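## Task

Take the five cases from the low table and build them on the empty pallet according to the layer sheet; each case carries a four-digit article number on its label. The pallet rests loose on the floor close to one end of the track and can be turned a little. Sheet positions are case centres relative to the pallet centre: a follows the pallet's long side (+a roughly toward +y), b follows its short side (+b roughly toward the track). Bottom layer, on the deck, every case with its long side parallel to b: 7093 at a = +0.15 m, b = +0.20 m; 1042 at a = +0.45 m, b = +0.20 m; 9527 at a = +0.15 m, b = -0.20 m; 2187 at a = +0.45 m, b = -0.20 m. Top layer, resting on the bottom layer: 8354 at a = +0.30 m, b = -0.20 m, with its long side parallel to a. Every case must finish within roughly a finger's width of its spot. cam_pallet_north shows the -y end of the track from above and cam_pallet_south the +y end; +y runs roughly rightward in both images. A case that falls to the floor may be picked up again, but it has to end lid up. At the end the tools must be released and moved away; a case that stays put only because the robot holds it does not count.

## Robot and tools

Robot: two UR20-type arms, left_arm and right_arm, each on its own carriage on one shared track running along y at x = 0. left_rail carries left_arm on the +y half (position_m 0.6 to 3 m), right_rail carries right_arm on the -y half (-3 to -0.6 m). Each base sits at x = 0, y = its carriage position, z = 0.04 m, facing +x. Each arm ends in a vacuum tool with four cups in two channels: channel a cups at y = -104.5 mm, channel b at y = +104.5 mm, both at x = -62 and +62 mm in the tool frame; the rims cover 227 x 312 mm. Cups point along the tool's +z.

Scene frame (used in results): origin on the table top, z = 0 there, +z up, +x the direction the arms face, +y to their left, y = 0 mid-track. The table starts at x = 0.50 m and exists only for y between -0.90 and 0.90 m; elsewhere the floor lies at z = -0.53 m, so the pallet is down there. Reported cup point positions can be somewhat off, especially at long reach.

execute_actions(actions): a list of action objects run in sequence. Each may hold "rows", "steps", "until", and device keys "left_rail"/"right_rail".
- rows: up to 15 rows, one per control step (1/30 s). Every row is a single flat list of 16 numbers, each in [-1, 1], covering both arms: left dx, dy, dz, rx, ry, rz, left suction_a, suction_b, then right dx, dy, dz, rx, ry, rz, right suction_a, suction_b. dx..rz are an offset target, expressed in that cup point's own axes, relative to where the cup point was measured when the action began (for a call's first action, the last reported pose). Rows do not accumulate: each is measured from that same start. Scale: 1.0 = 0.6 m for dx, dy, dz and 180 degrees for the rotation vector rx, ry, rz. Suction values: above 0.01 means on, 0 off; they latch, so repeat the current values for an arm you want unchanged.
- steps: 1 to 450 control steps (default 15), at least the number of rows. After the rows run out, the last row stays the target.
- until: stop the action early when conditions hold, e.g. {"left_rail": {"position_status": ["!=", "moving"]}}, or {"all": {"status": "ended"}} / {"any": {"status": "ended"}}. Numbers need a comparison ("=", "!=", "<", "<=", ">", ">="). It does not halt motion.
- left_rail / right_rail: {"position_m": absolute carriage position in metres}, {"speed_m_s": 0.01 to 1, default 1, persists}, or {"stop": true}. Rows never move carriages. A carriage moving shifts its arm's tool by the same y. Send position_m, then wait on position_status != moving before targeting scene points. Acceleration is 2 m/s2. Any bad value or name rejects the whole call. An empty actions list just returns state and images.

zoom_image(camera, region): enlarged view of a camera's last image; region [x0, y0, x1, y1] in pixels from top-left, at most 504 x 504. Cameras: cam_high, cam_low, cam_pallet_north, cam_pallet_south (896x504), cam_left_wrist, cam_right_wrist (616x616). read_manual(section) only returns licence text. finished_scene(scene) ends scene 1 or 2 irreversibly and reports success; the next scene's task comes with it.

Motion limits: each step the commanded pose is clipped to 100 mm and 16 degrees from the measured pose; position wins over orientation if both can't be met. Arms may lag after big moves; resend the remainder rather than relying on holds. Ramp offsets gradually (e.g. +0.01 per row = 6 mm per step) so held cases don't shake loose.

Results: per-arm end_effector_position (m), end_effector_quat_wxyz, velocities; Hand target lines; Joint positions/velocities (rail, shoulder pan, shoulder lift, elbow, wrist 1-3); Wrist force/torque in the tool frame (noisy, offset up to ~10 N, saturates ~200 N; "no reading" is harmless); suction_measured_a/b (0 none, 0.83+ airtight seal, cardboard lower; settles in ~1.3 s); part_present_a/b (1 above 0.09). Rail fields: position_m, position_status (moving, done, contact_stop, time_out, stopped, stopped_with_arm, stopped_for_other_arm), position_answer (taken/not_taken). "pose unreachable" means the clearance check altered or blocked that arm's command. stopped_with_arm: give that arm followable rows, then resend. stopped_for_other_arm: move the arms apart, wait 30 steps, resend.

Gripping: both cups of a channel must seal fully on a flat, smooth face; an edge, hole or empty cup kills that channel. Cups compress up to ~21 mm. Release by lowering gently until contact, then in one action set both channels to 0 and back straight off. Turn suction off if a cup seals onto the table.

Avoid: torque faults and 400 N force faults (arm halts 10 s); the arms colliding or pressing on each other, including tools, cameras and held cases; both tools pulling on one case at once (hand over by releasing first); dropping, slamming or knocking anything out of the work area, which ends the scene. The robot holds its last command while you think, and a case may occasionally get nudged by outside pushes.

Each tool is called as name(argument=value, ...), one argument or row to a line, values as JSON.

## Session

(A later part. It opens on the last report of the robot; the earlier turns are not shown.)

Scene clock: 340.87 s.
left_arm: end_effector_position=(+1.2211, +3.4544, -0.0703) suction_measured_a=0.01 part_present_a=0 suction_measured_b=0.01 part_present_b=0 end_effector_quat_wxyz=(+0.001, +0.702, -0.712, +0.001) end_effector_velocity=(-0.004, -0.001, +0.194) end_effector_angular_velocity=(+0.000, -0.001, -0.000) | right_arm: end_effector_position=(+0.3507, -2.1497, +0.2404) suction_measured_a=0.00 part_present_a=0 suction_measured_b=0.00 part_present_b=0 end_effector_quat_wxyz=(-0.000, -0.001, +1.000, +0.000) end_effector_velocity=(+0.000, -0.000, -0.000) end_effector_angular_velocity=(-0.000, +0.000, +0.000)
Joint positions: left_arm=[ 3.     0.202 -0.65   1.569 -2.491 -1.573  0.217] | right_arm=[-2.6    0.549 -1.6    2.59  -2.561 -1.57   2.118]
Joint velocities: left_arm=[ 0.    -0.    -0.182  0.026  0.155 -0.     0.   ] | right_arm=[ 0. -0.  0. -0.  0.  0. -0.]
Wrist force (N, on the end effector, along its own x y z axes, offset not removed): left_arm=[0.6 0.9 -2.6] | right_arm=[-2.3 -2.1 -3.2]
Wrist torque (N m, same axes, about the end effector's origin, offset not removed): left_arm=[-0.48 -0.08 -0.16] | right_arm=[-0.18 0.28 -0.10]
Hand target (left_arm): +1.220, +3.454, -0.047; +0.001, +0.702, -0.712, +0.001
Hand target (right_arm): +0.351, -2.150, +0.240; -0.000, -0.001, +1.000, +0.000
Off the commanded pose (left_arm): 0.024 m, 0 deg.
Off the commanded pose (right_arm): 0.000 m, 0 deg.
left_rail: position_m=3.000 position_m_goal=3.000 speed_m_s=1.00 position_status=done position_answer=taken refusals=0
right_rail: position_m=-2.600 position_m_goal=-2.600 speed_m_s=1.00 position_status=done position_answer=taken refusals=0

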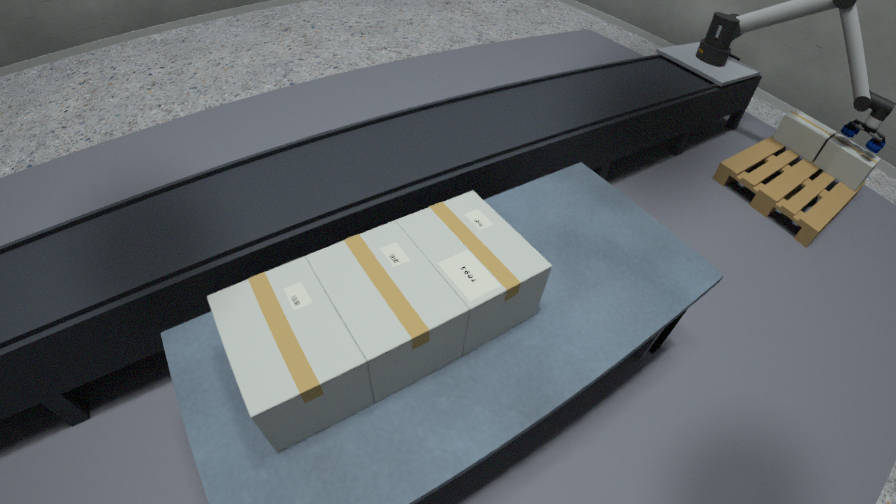

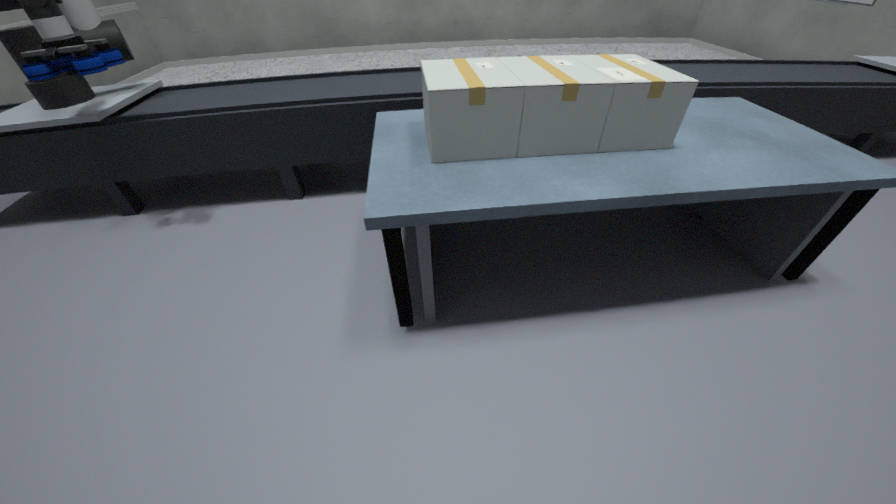

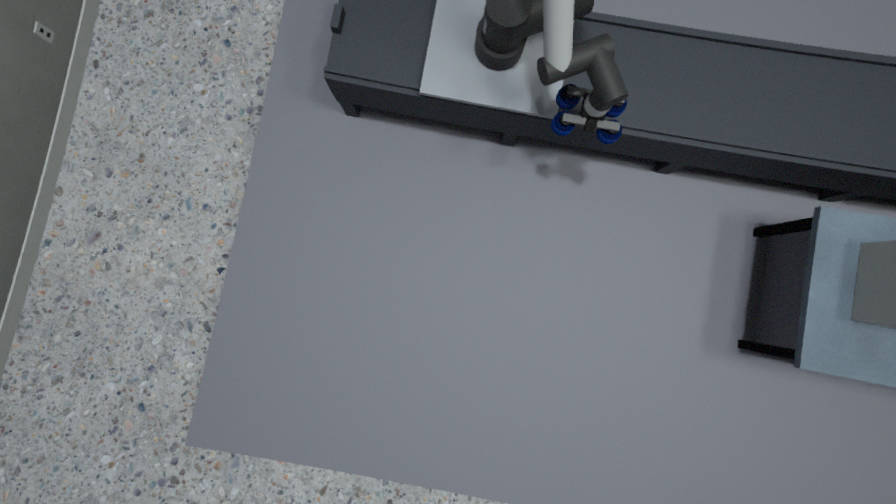

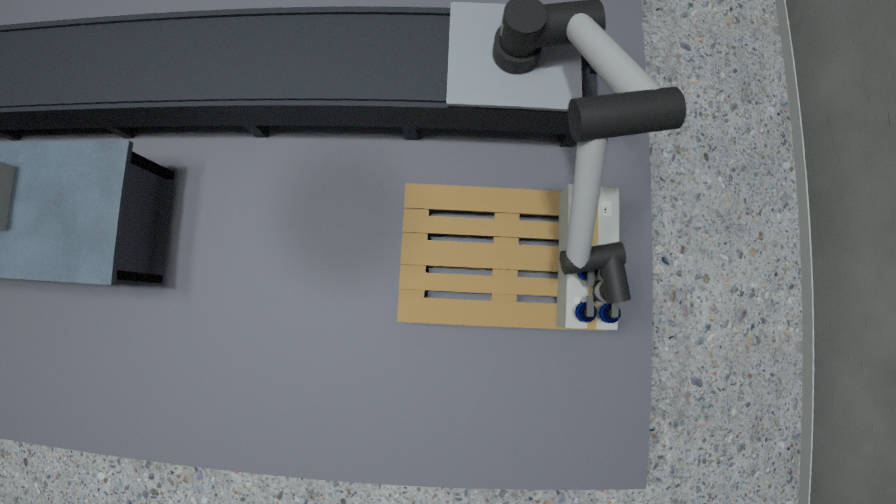

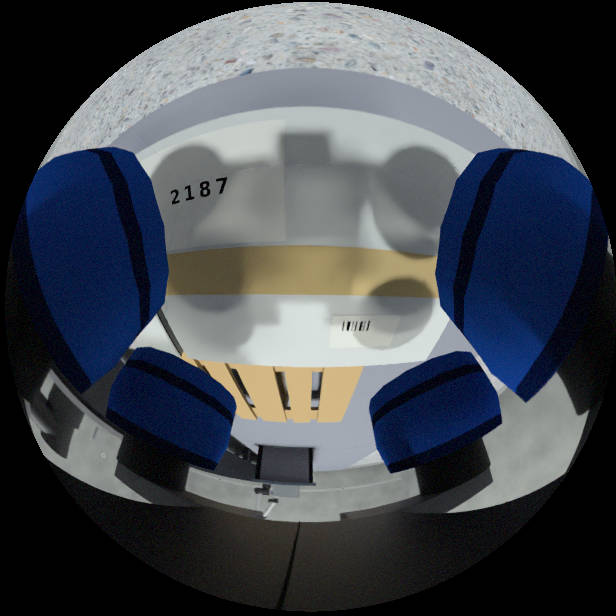

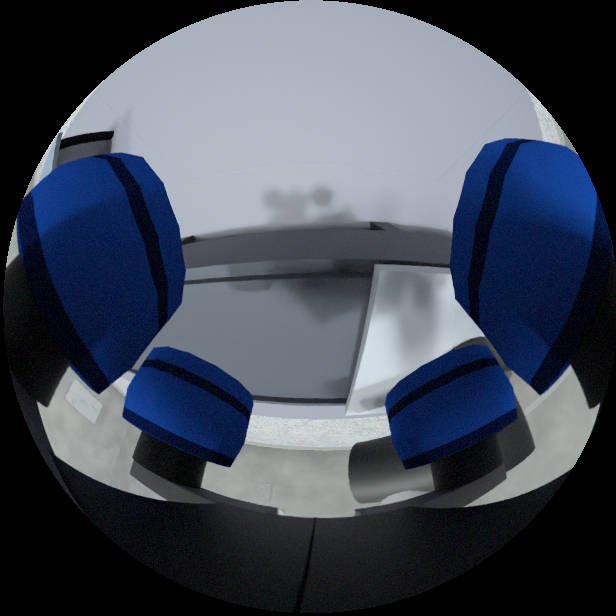

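execute_actions(
  actions=[
    {"rows": [[0.03,0.01,-0.06,0,0,0,0,0,0,0,0,0,0,0,0,0],[0.07,0.03,-0.09,0,0,0,0,0,0,0,0,0,0,0,0,0],[0.12,0.05,-0.13,0,0,-0.001,0,0,0,0,0,0,0,0,0,0],[0.18,0.07,-0.17,0,0,-0.002,0,0,0,0,0,0,0,0,0,0],[0.25,0.10,-0.21,0,0,-0.003,0,0,0,0,0,0,0,0,0,0],[0.33,0.13,-0.25,0,0,-0.004,0,0,0,0,0,0,0,0,0,0],[0.42,0.165,-0.29,0,0,-0.005,0,0,0,0,0,0,0,0,0,0],[0.52,0.20,-0.33,0,0,-0.005,0,0,0,0,0,0,0,0,0,0],[0.62,0.24,-0.37,0,0,-0.005,0,0,0,0,0,0,0,0,0,0],[0.72,0.28,-0.41,0,0,-0.005,0,0,0,0,0,0,0,0,0,0],[0.82,0.32,-0.45,0,0,-0.005,0,0,0,0,0,0,0,0,0,0],[0.92,0.36,-0.49,0,0,-0.005,0,0,0,0,0,0,0,0,0,0],[1.0,0.39,-0.52,0,0,-0.005,0,0,0,0,0,0,0,0,0,0]], "steps": 40},
    {"rows": [[0.9,0.36,-0.36,0,0,0,0,0,0,0,0,0,0,0,0,0]], "steps": 40},
    {"left_rail":{"position_m":0.6},"steps":1},
  ],
)

Scene clock: 355.23 s.
left_arm: end_effector_position=(+0.8146, +2.4521, +0.3960) suction_measured_a=0.01 part_present_a=0 suction_measured_b=0.01 part_present_b=0 end_effector_quat_wxyz=(+0.002, +0.706, -0.708, +0.002) end_effector_velocity=(-0.041, -0.121, +0.045) end_effector_angular_velocity=(+0.012, +0.004, +0.010) | right_arm: end_effector_position=(+0.3507, -2.1497, +0.2404) suction_measured_a=0.00 part_present_a=0 suction_measured_b=0.00 part_present_b=0 end_effector_quat_wxyz=(-0.000, -0.001, +1.000, +0.000) end_effector_velocity=(-0.000, +0.000, +0.000) end_effector_angular_velocity=(+0.000, -0.000, -0.000)
Joint positions: left_arm=[ 3.    -0.797 -1.323  1.952 -2.203 -1.574 -0.793] | right_arm=[-2.6    0.549 -1.6    2.59  -2.561 -1.57   2.118]
Joint velocities: left_arm=[ 0.    -0.12   0.002 -0.083  0.092  0.006 -0.131] | right_arm=[ 0.  0. -0.  0.  0. -0.  0.]
Wrist force (N, on the end effector, along its own x y z axes, offset not removed): left_arm=[8.0 1.2 0.5] | right_arm=[-1.0 -2.1 -0.4]
Wrist torque (N m, same axes, about the end effector's origin, offset not removed): left_arm=[-0.46 -0.85 -0.01] | right_arm=[-0.20 -0.01 -0.17]
Hand target (left_arm): +0.810, +2.435, +0.401; +0.001, +0.706, -0.708, +0.001
Hand target (right_arm): +0.351, -2.150, +0.240; -0.000, -0.001, +1.000, +0.000
Off the commanded pose (left_arm): 0.016 m, 0 deg.
Off the commanded pose (right_arm): 0.000 m, 0 deg.
left_rail: position_m=3.000 position_m_goal=0.600 speed_m_s=1.00 position_status=moving position_answer=taken refusals=0
right_rail: position_m=-2.600 position_m_goal=-2.600 speed_m_s=1.00 position_status=done position_answer=taken refusals=0

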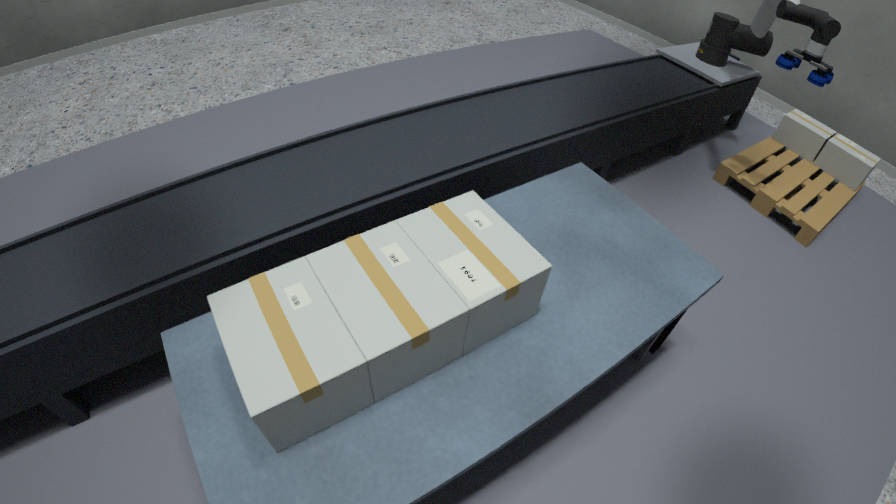

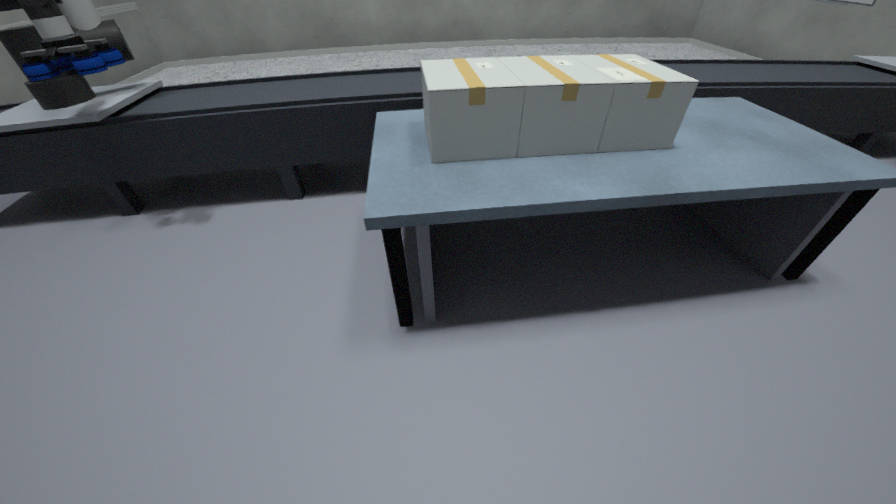

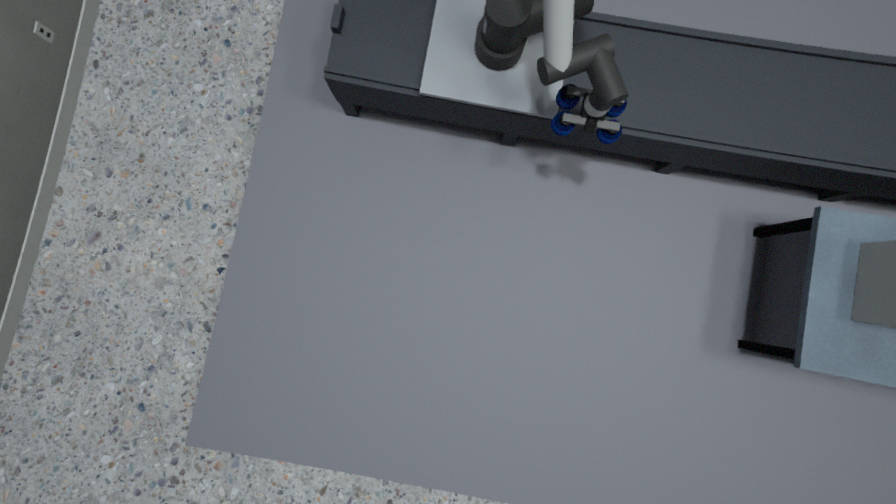

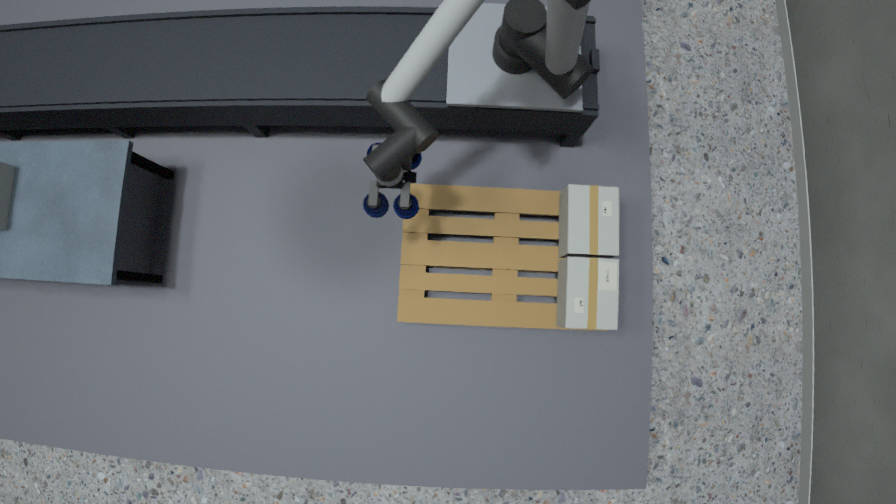

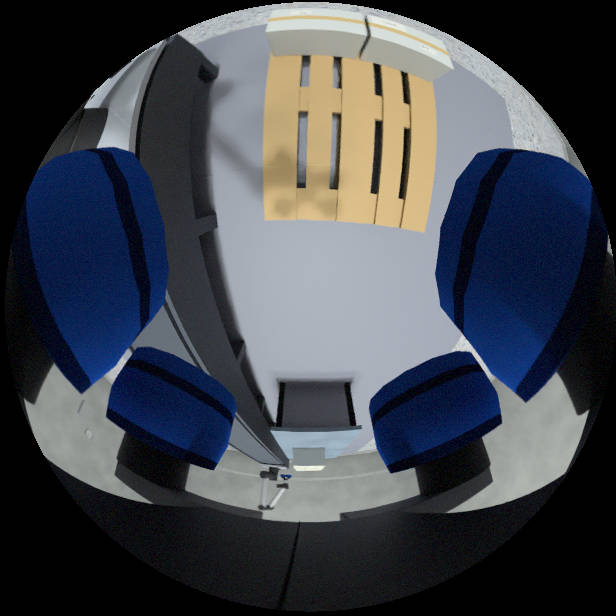

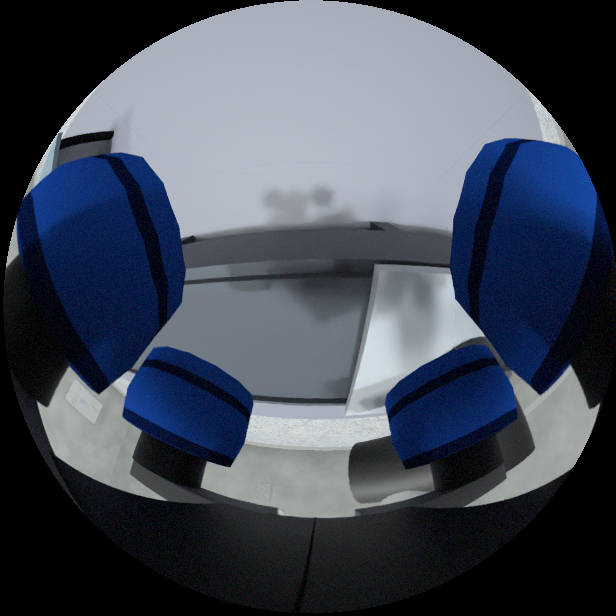

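zoom_image(
  camera="cam_pallet_south",
  region=[540, 170, 660, 340],
)

Region (540, 170, 660, 340) of cam_pallet_south's 896x504 image, scaled by 2.965, with more detail than that image has; it fills the left 356 columns of this view, and the rest is white.

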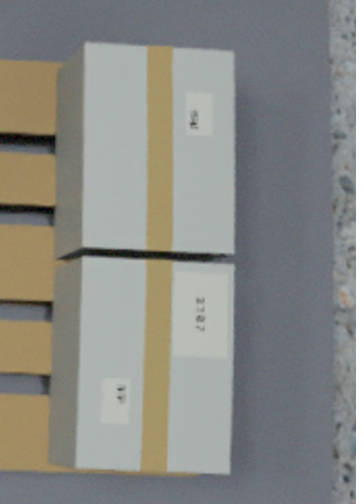

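execute_actions(
  actions=[],
)

Scene clock: 357.43 s.
left_arm: end_effector_position=(+0.8098, +0.4979, +0.4011) suction_measured_a=0.01 part_present_a=0 suction_measured_b=0.01 part_present_b=0 end_effector_quat_wxyz=(+0.001, +0.706, -0.708, +0.001) end_effector_velocity=(+0.000, -1.000, -0.000) end_effector_angular_velocity=(+0.000, +0.000, +0.000) | right_arm: end_effector_position=(+0.3507, -2.1497, +0.2404) suction_measured_a=0.00 part_present_a=0 suction_measured_b=0.00 part_present_b=0 end_effector_quat_wxyz=(-0.000, -0.001, +1.000, +0.000) end_effector_velocity=(+0.000, +0.000, +0.000) end_effector_angular_velocity=(+0.000, -0.000, +0.000)
Joint positions: left_arm=[ 1.06  -0.812 -1.322  1.941 -2.191 -1.573 -0.809] | right_arm=[-2.6    0.549 -1.6    2.59  -2.561 -1.57   2.118]
Joint velocities: left_arm=[-1.  0.  0. -0.  0.  0. -0.] | right_arm=[ 0.  0. -0. -0. -0. -0.  0.]
Wrist force (N, on the end effector, along its own x y z axes, offset not removed): left_arm=[4.3 -0.4 3.6] | right_arm=[-2.9 -0.7 -0.4]
Wrist torque (N m, same axes, about the end effector's origin, offset not removed): left_arm=[-0.65 -0.63 0.01] | right_arm=[-0.04 0.34 -0.08]
Hand target (left_arm): +0.810, +0.438, +0.401; +0.001, +0.706, -0.708, +0.001
Hand target (right_arm): +0.351, -2.150, +0.240; -0.000, -0.001, +1.000, +0.000
Off the commanded pose (left_arm): 0.001 m, 0 deg.
Off the commanded pose (right_arm): 0.000 m, 0 deg.
left_rail: position_m=1.060 position_m_goal=0.600 speed_m_s=1.00 position_status=moving position_answer=taken refusals=0
right_rail: position_m=-2.600 position_m_goal=-2.600 speed_m_s=1.00 position_status=done position_answer=taken refusals=0

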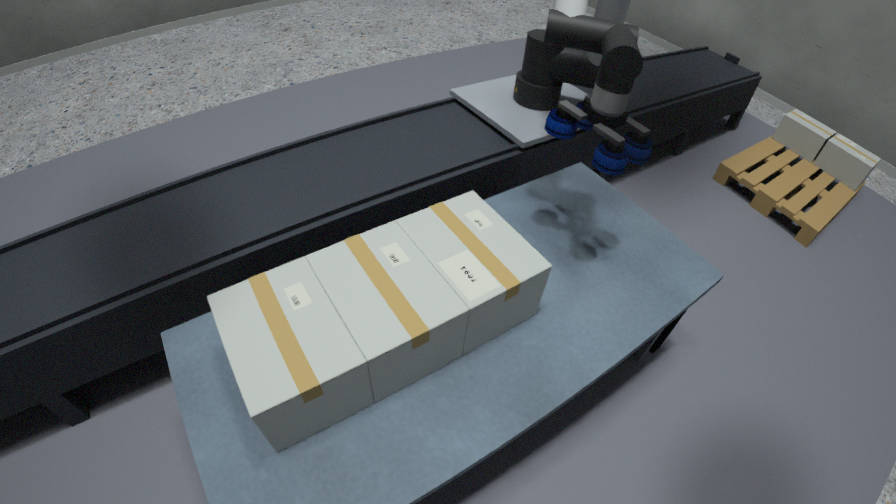

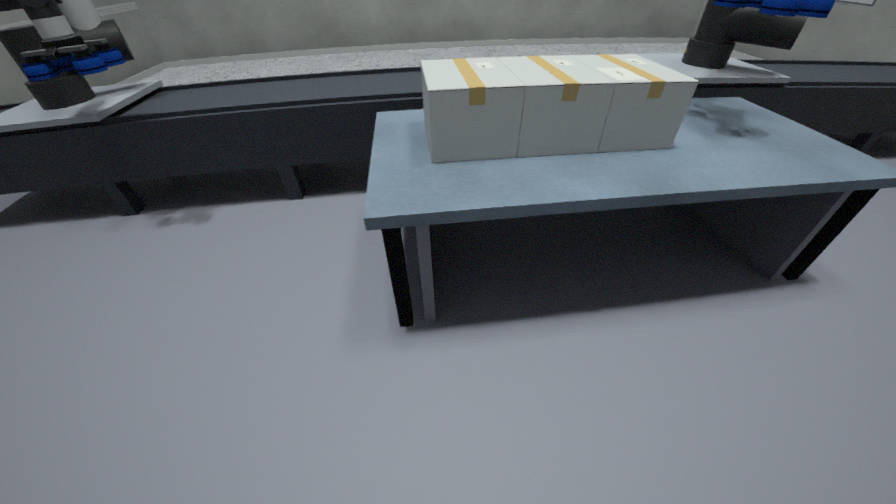

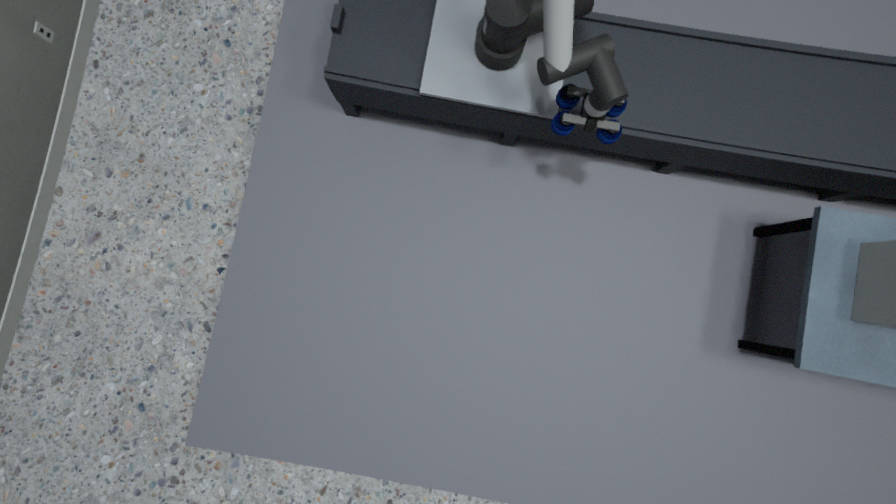

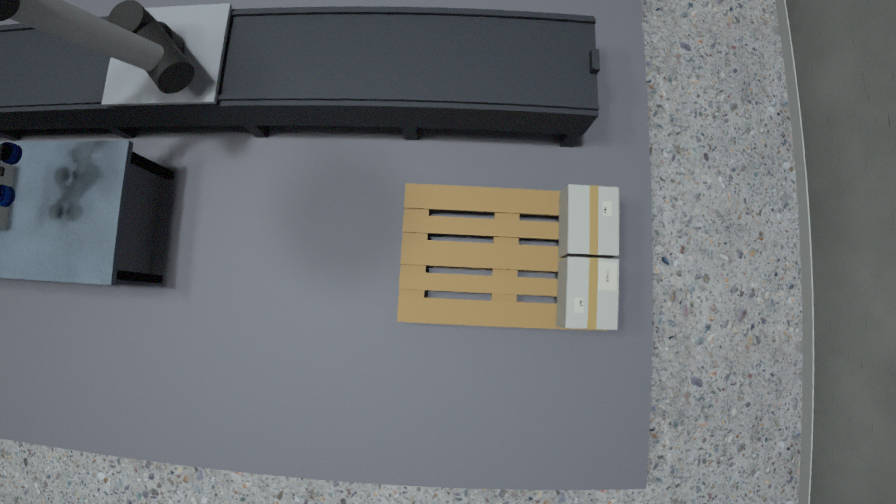

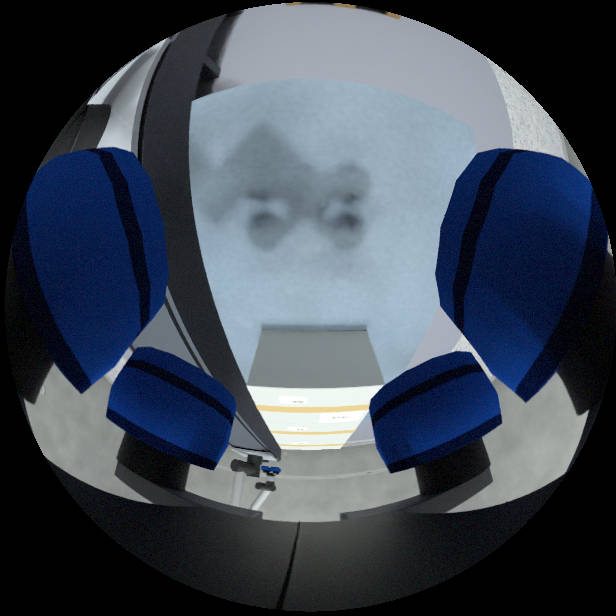

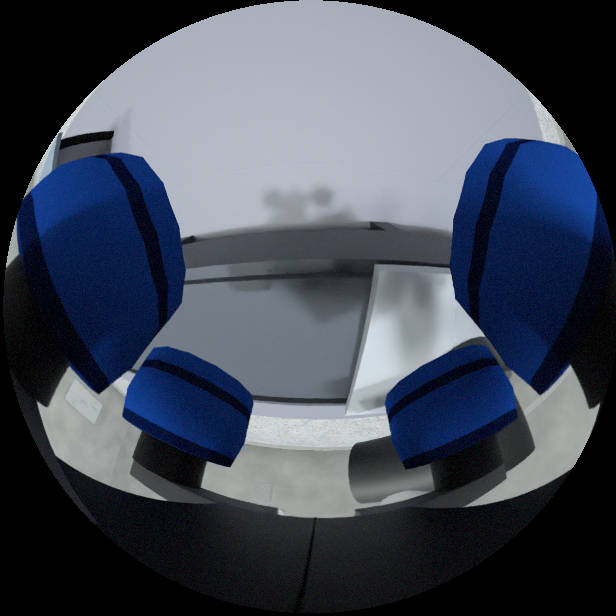

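execute_actions(
  actions=[],
)

Scene clock: 358.23 s.
left_arm: end_effector_position=(+0.8098, +0.0374, +0.4011) suction_measured_a=0.01 part_present_a=0 suction_measured_b=0.01 part_present_b=0 end_effector_quat_wxyz=(+0.001, +0.706, -0.708, +0.001) end_effector_velocity=(-0.000, +0.000, +0.000) end_effector_angular_velocity=(-0.000, -0.000, +0.000) | right_arm: end_effector_position=(+0.3507, -2.1497, +0.2404) suction_measured_a=0.00 part_present_a=0 suction_measured_b=0.00 part_present_b=0 end_effector_quat_wxyz=(-0.000, -0.001, +1.000, +0.000) end_effector_velocity=(-0.000, +0.000, +0.000) end_effector_angular_velocity=(+0.000, -0.000, +0.000)
Joint positions: left_arm=[ 0.6   -0.812 -1.322  1.941 -2.191 -1.573 -0.809] | right_arm=[-2.6    0.549 -1.6    2.59  -2.561 -1.57   2.118]
Joint velocities: left_arm=[ 0.  0. -0. -0.  0. -0.  0.] | right_arm=[ 0.  0. -0.  0. -0.  0. -0.]
Wrist force (N, on the end effector, along its own x y z axes, offset not removed): left_arm=[-1.7 1.4 2.4] | right_arm=[-2.0 -3.2 -0.5]
Wrist torque (N m, same axes, about the end effector's origin, offset not removed): left_arm=[-0.33 0.26 -0.19] | right_arm=[-0.40 0.16 -0.06]
Hand target (left_arm): +0.810, +0.038, +0.401; +0.001, +0.706, -0.708, +0.001
Hand target (right_arm): +0.351, -2.150, +0.240; -0.000, -0.001, +1.000, +0.000
Off the commanded pose (left_arm): 0.001 m, 0 deg.
Off the commanded pose (right_arm): 0.000 m, 0 deg.
left_rail: position_m=0.600 position_m_goal=0.600 speed_m_s=1.00 position_status=done position_answer=taken refusals=0
right_rail: position_m=-2.600 position_m_goal=-2.600 speed_m_s=1.00 position_status=done position_answer=taken refusals=0

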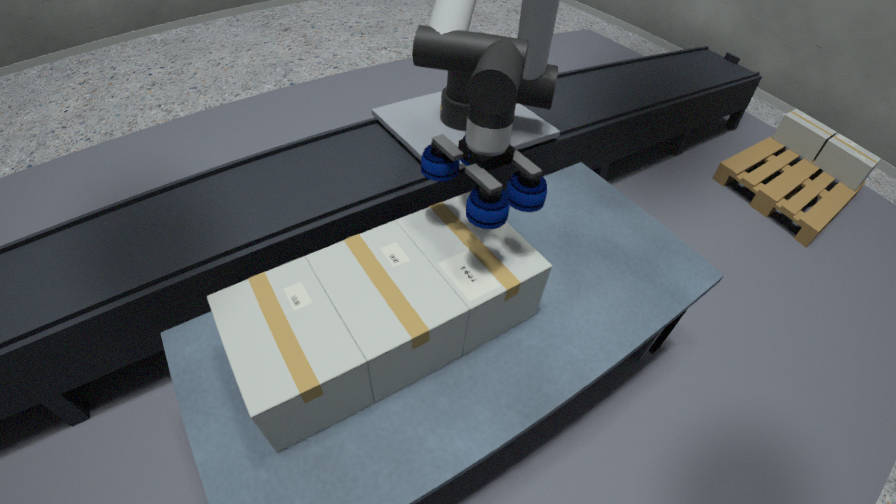

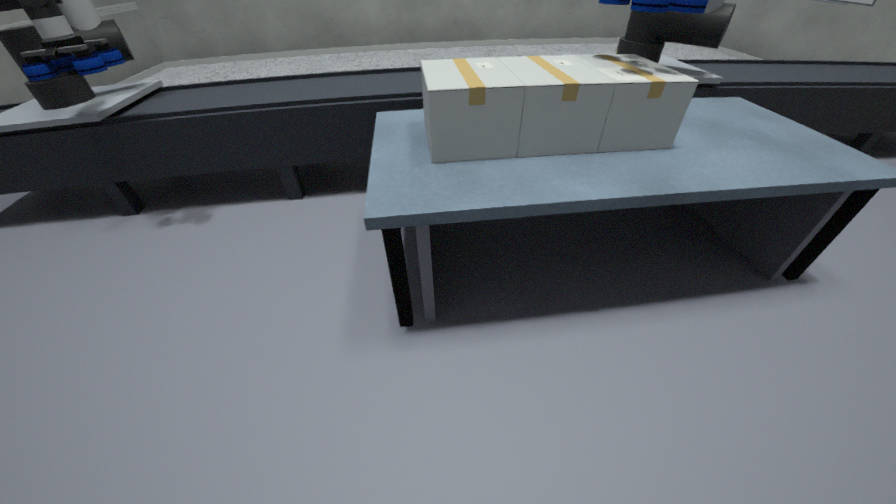

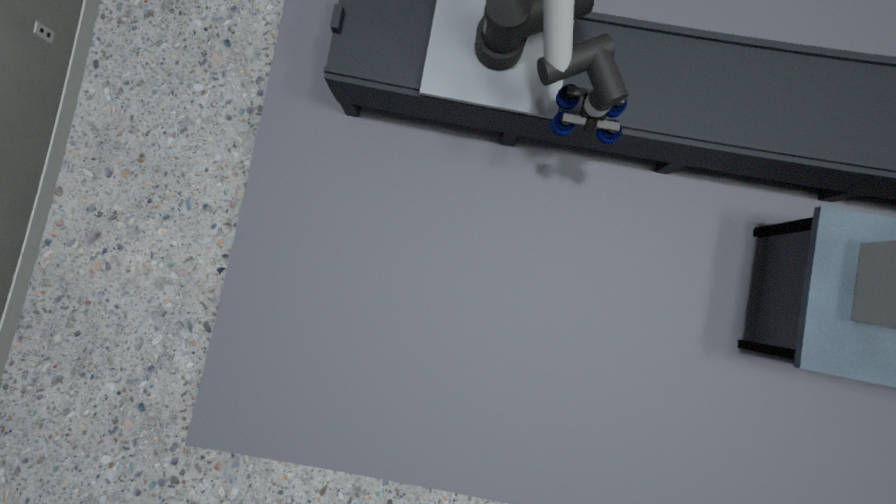

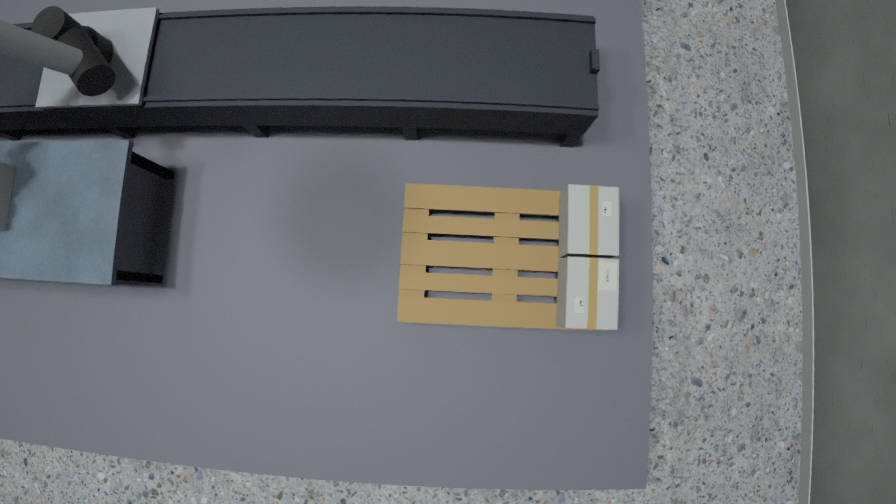

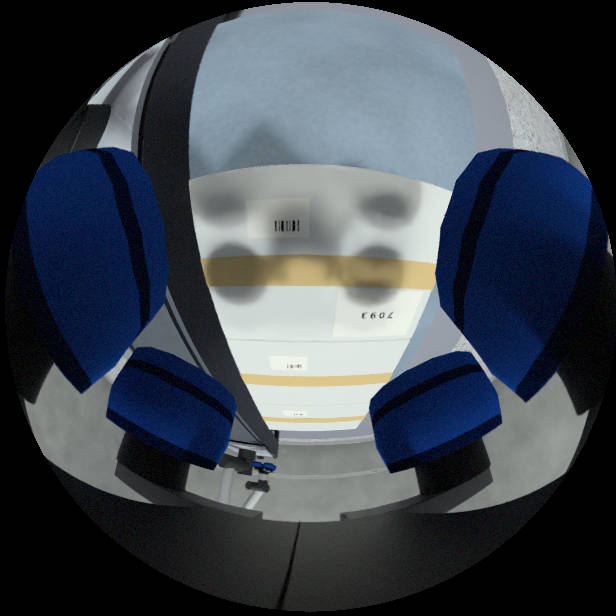

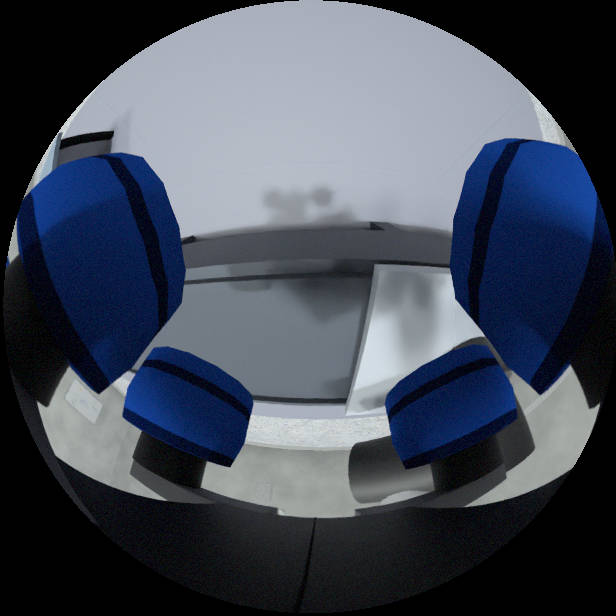

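zoom_image(
  camera="cam_left_wrist",
  region=[160, 140, 480, 400],
)

Region (160, 140, 480, 400) of cam_left_wrist's 616x616 image, scaled by 1.575, with more detail than that image has; it fills the top 410 rows of this view, and the rest is white.

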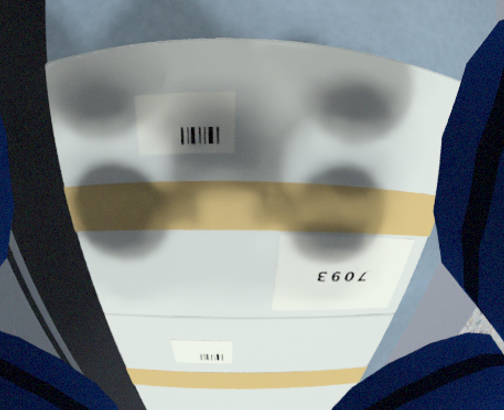

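execute_actions(
  actions=[
    {"rows": [[0.01,-0.005,0.02,0,0,0,0,0,0,0,0,0,0,0,0,0],[0.02,-0.012,0.05,0,0,0,0,0,0,0,0,0,0,0,0,0],[0.035,-0.02,0.085,0,0,0,0,0,0,0,0,0,0,0,0,0],[0.05,-0.028,0.12,0,0,0,0,0,0,0,0,0,0,0,0,0],[0.057,-0.033,0.155,0,0,0,0,0,0,0,0,0,0,0,0,0],[0.057,-0.033,0.185,0,0,0,0,0,0,0,0,0,0,0,0,0],[0.057,-0.033,0.21,0,0,0,0,0,0,0,0,0,0,0,0,0],[0.057,-0.033,0.23,0,0,0,0,0,0,0,0,0,0,0,0,0]], "steps": 14},
  ],
)

Scene clock: 371.60 s.
left_arm: end_effector_position=(+0.8250, +0.0079, +0.2798) suction_measured_a=0.01 part_present_a=0 suction_measured_b=0.01 part_present_b=0 end_effector_quat_wxyz=(+0.001, +0.706, -0.708, -0.001) end_effector_velocity=(+0.029, -0.035, -0.139) end_effector_angular_velocity=(-0.013, -0.012, +0.001) | right_arm: end_effector_position=(+0.3507, -2.1497, +0.2404) suction_measured_a=0.00 part_present_a=0 suction_measured_b=0.00 part_present_b=0 end_effector_quat_wxyz=(-0.000, -0.001, +1.000, +0.000) end_effector_velocity=(-0.000, -0.000, -0.000) end_effector_angular_velocity=(-0.000, +0.000, +0.000)
Joint positions: left_arm=[ 0.6   -0.821 -1.195  1.97  -2.344 -1.573 -0.819] | right_arm=[-2.6    0.549 -1.6    2.59  -2.561 -1.57   2.118]
Joint velocities: left_arm=[ 0.    -0.003  0.16   0.014 -0.191 -0.    -0.003] | right_arm=[ 0. -0.  0.  0.  0.  0. -0.]
Wrist force (N, on the end effector, along its own x y z axes, offset not removed): left_arm=[-0.6 -0.1 2.2] | right_arm=[-5.1 -2.4 -1.0]
Wrist torque (N m, same axes, about the end effector's origin, offset not removed): left_arm=[-0.61 0.29 -0.02] | right_arm=[-0.22 0.66 -0.16]
Hand target (left_arm): +0.829, +0.003, +0.263; +0.001, +0.706, -0.708, +0.001
Hand target (right_arm): +0.351, -2.150, +0.240; -0.000, -0.001, +1.000, +0.000
Off the commanded pose (left_arm): 0.018 m, 0 deg.
Off the commanded pose (right_arm): 0.000 m, 0 deg.
left_rail: position_m=0.600 position_m_goal=0.600 speed_m_s=1.00 position_status=done position_answer=taken refusals=0
right_rail: position_m=-2.600 position_m_goal=-2.600 speed_m_s=1.00 position_status=done position_answer=taken refusals=0

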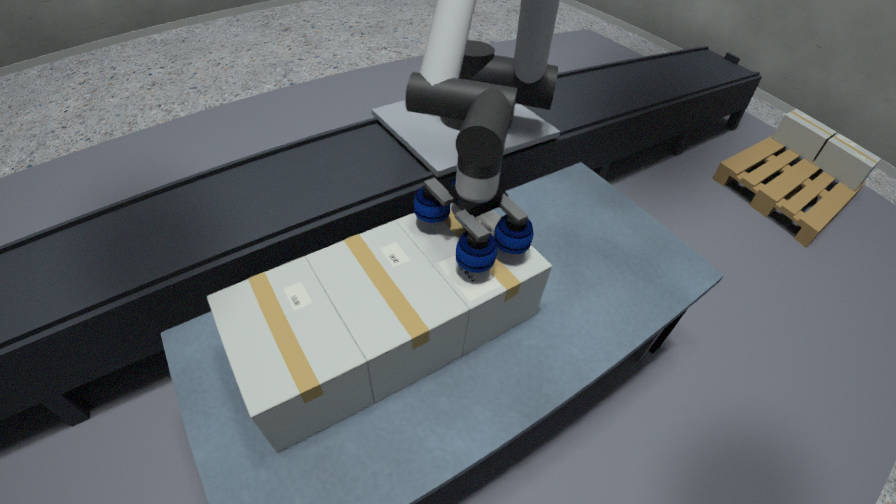

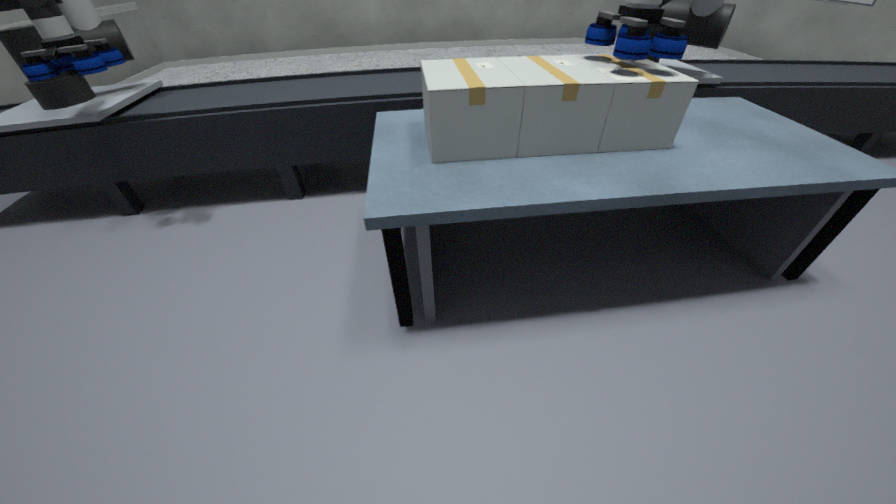

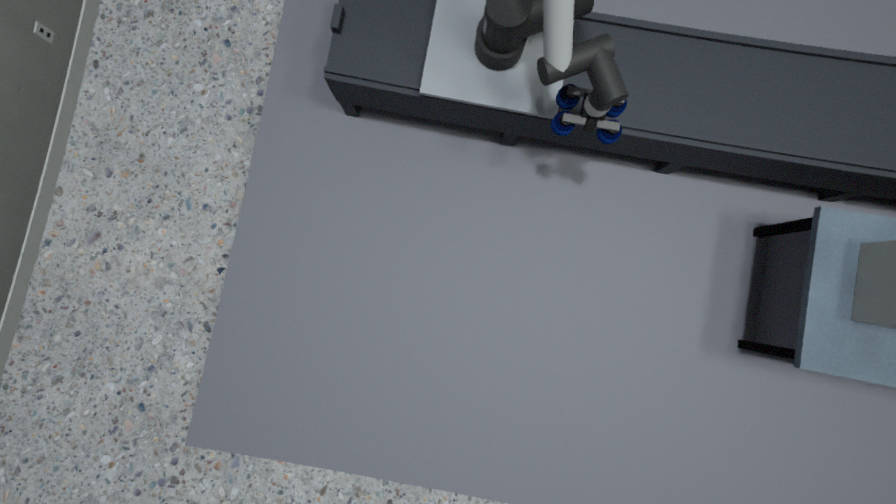

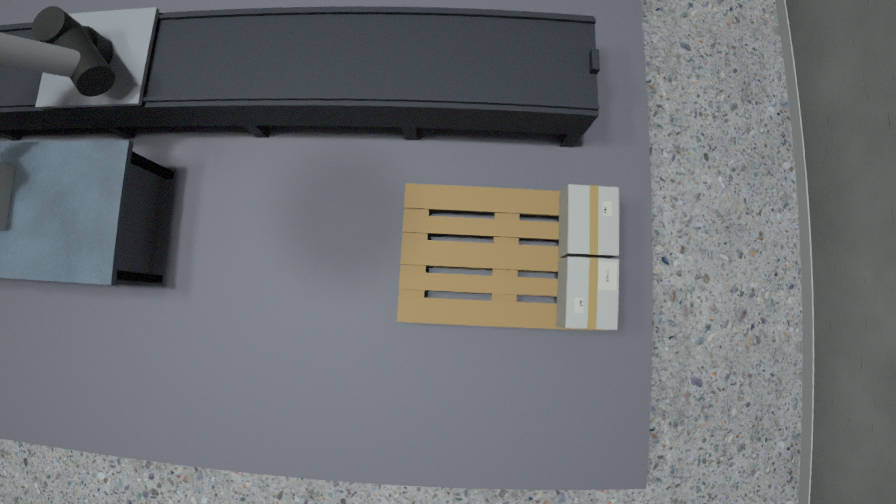

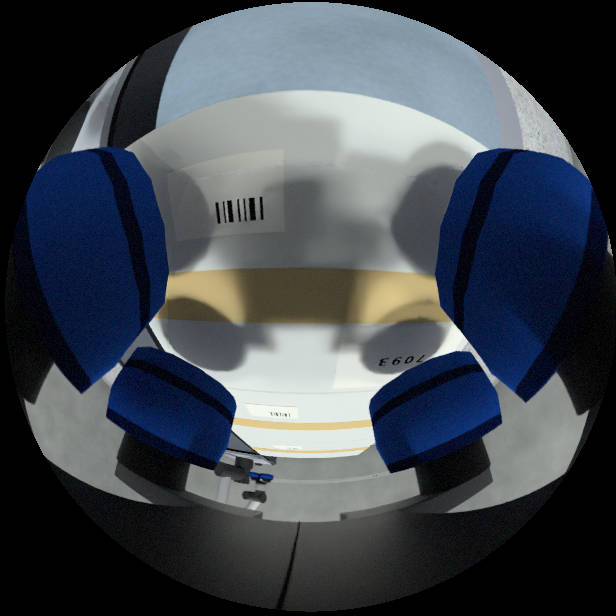

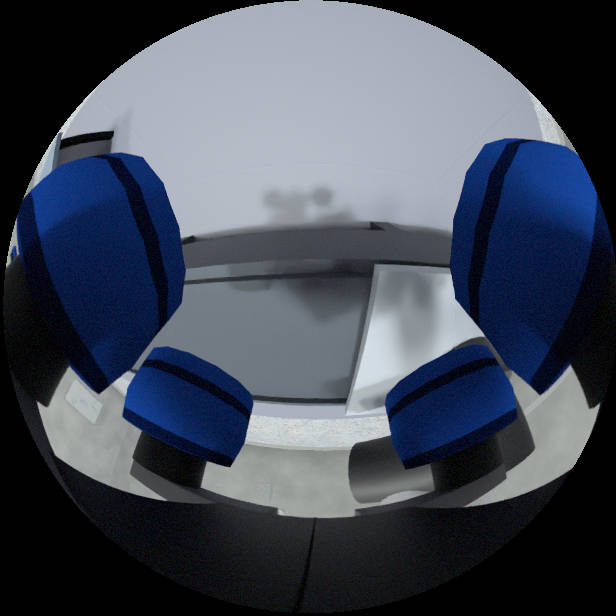

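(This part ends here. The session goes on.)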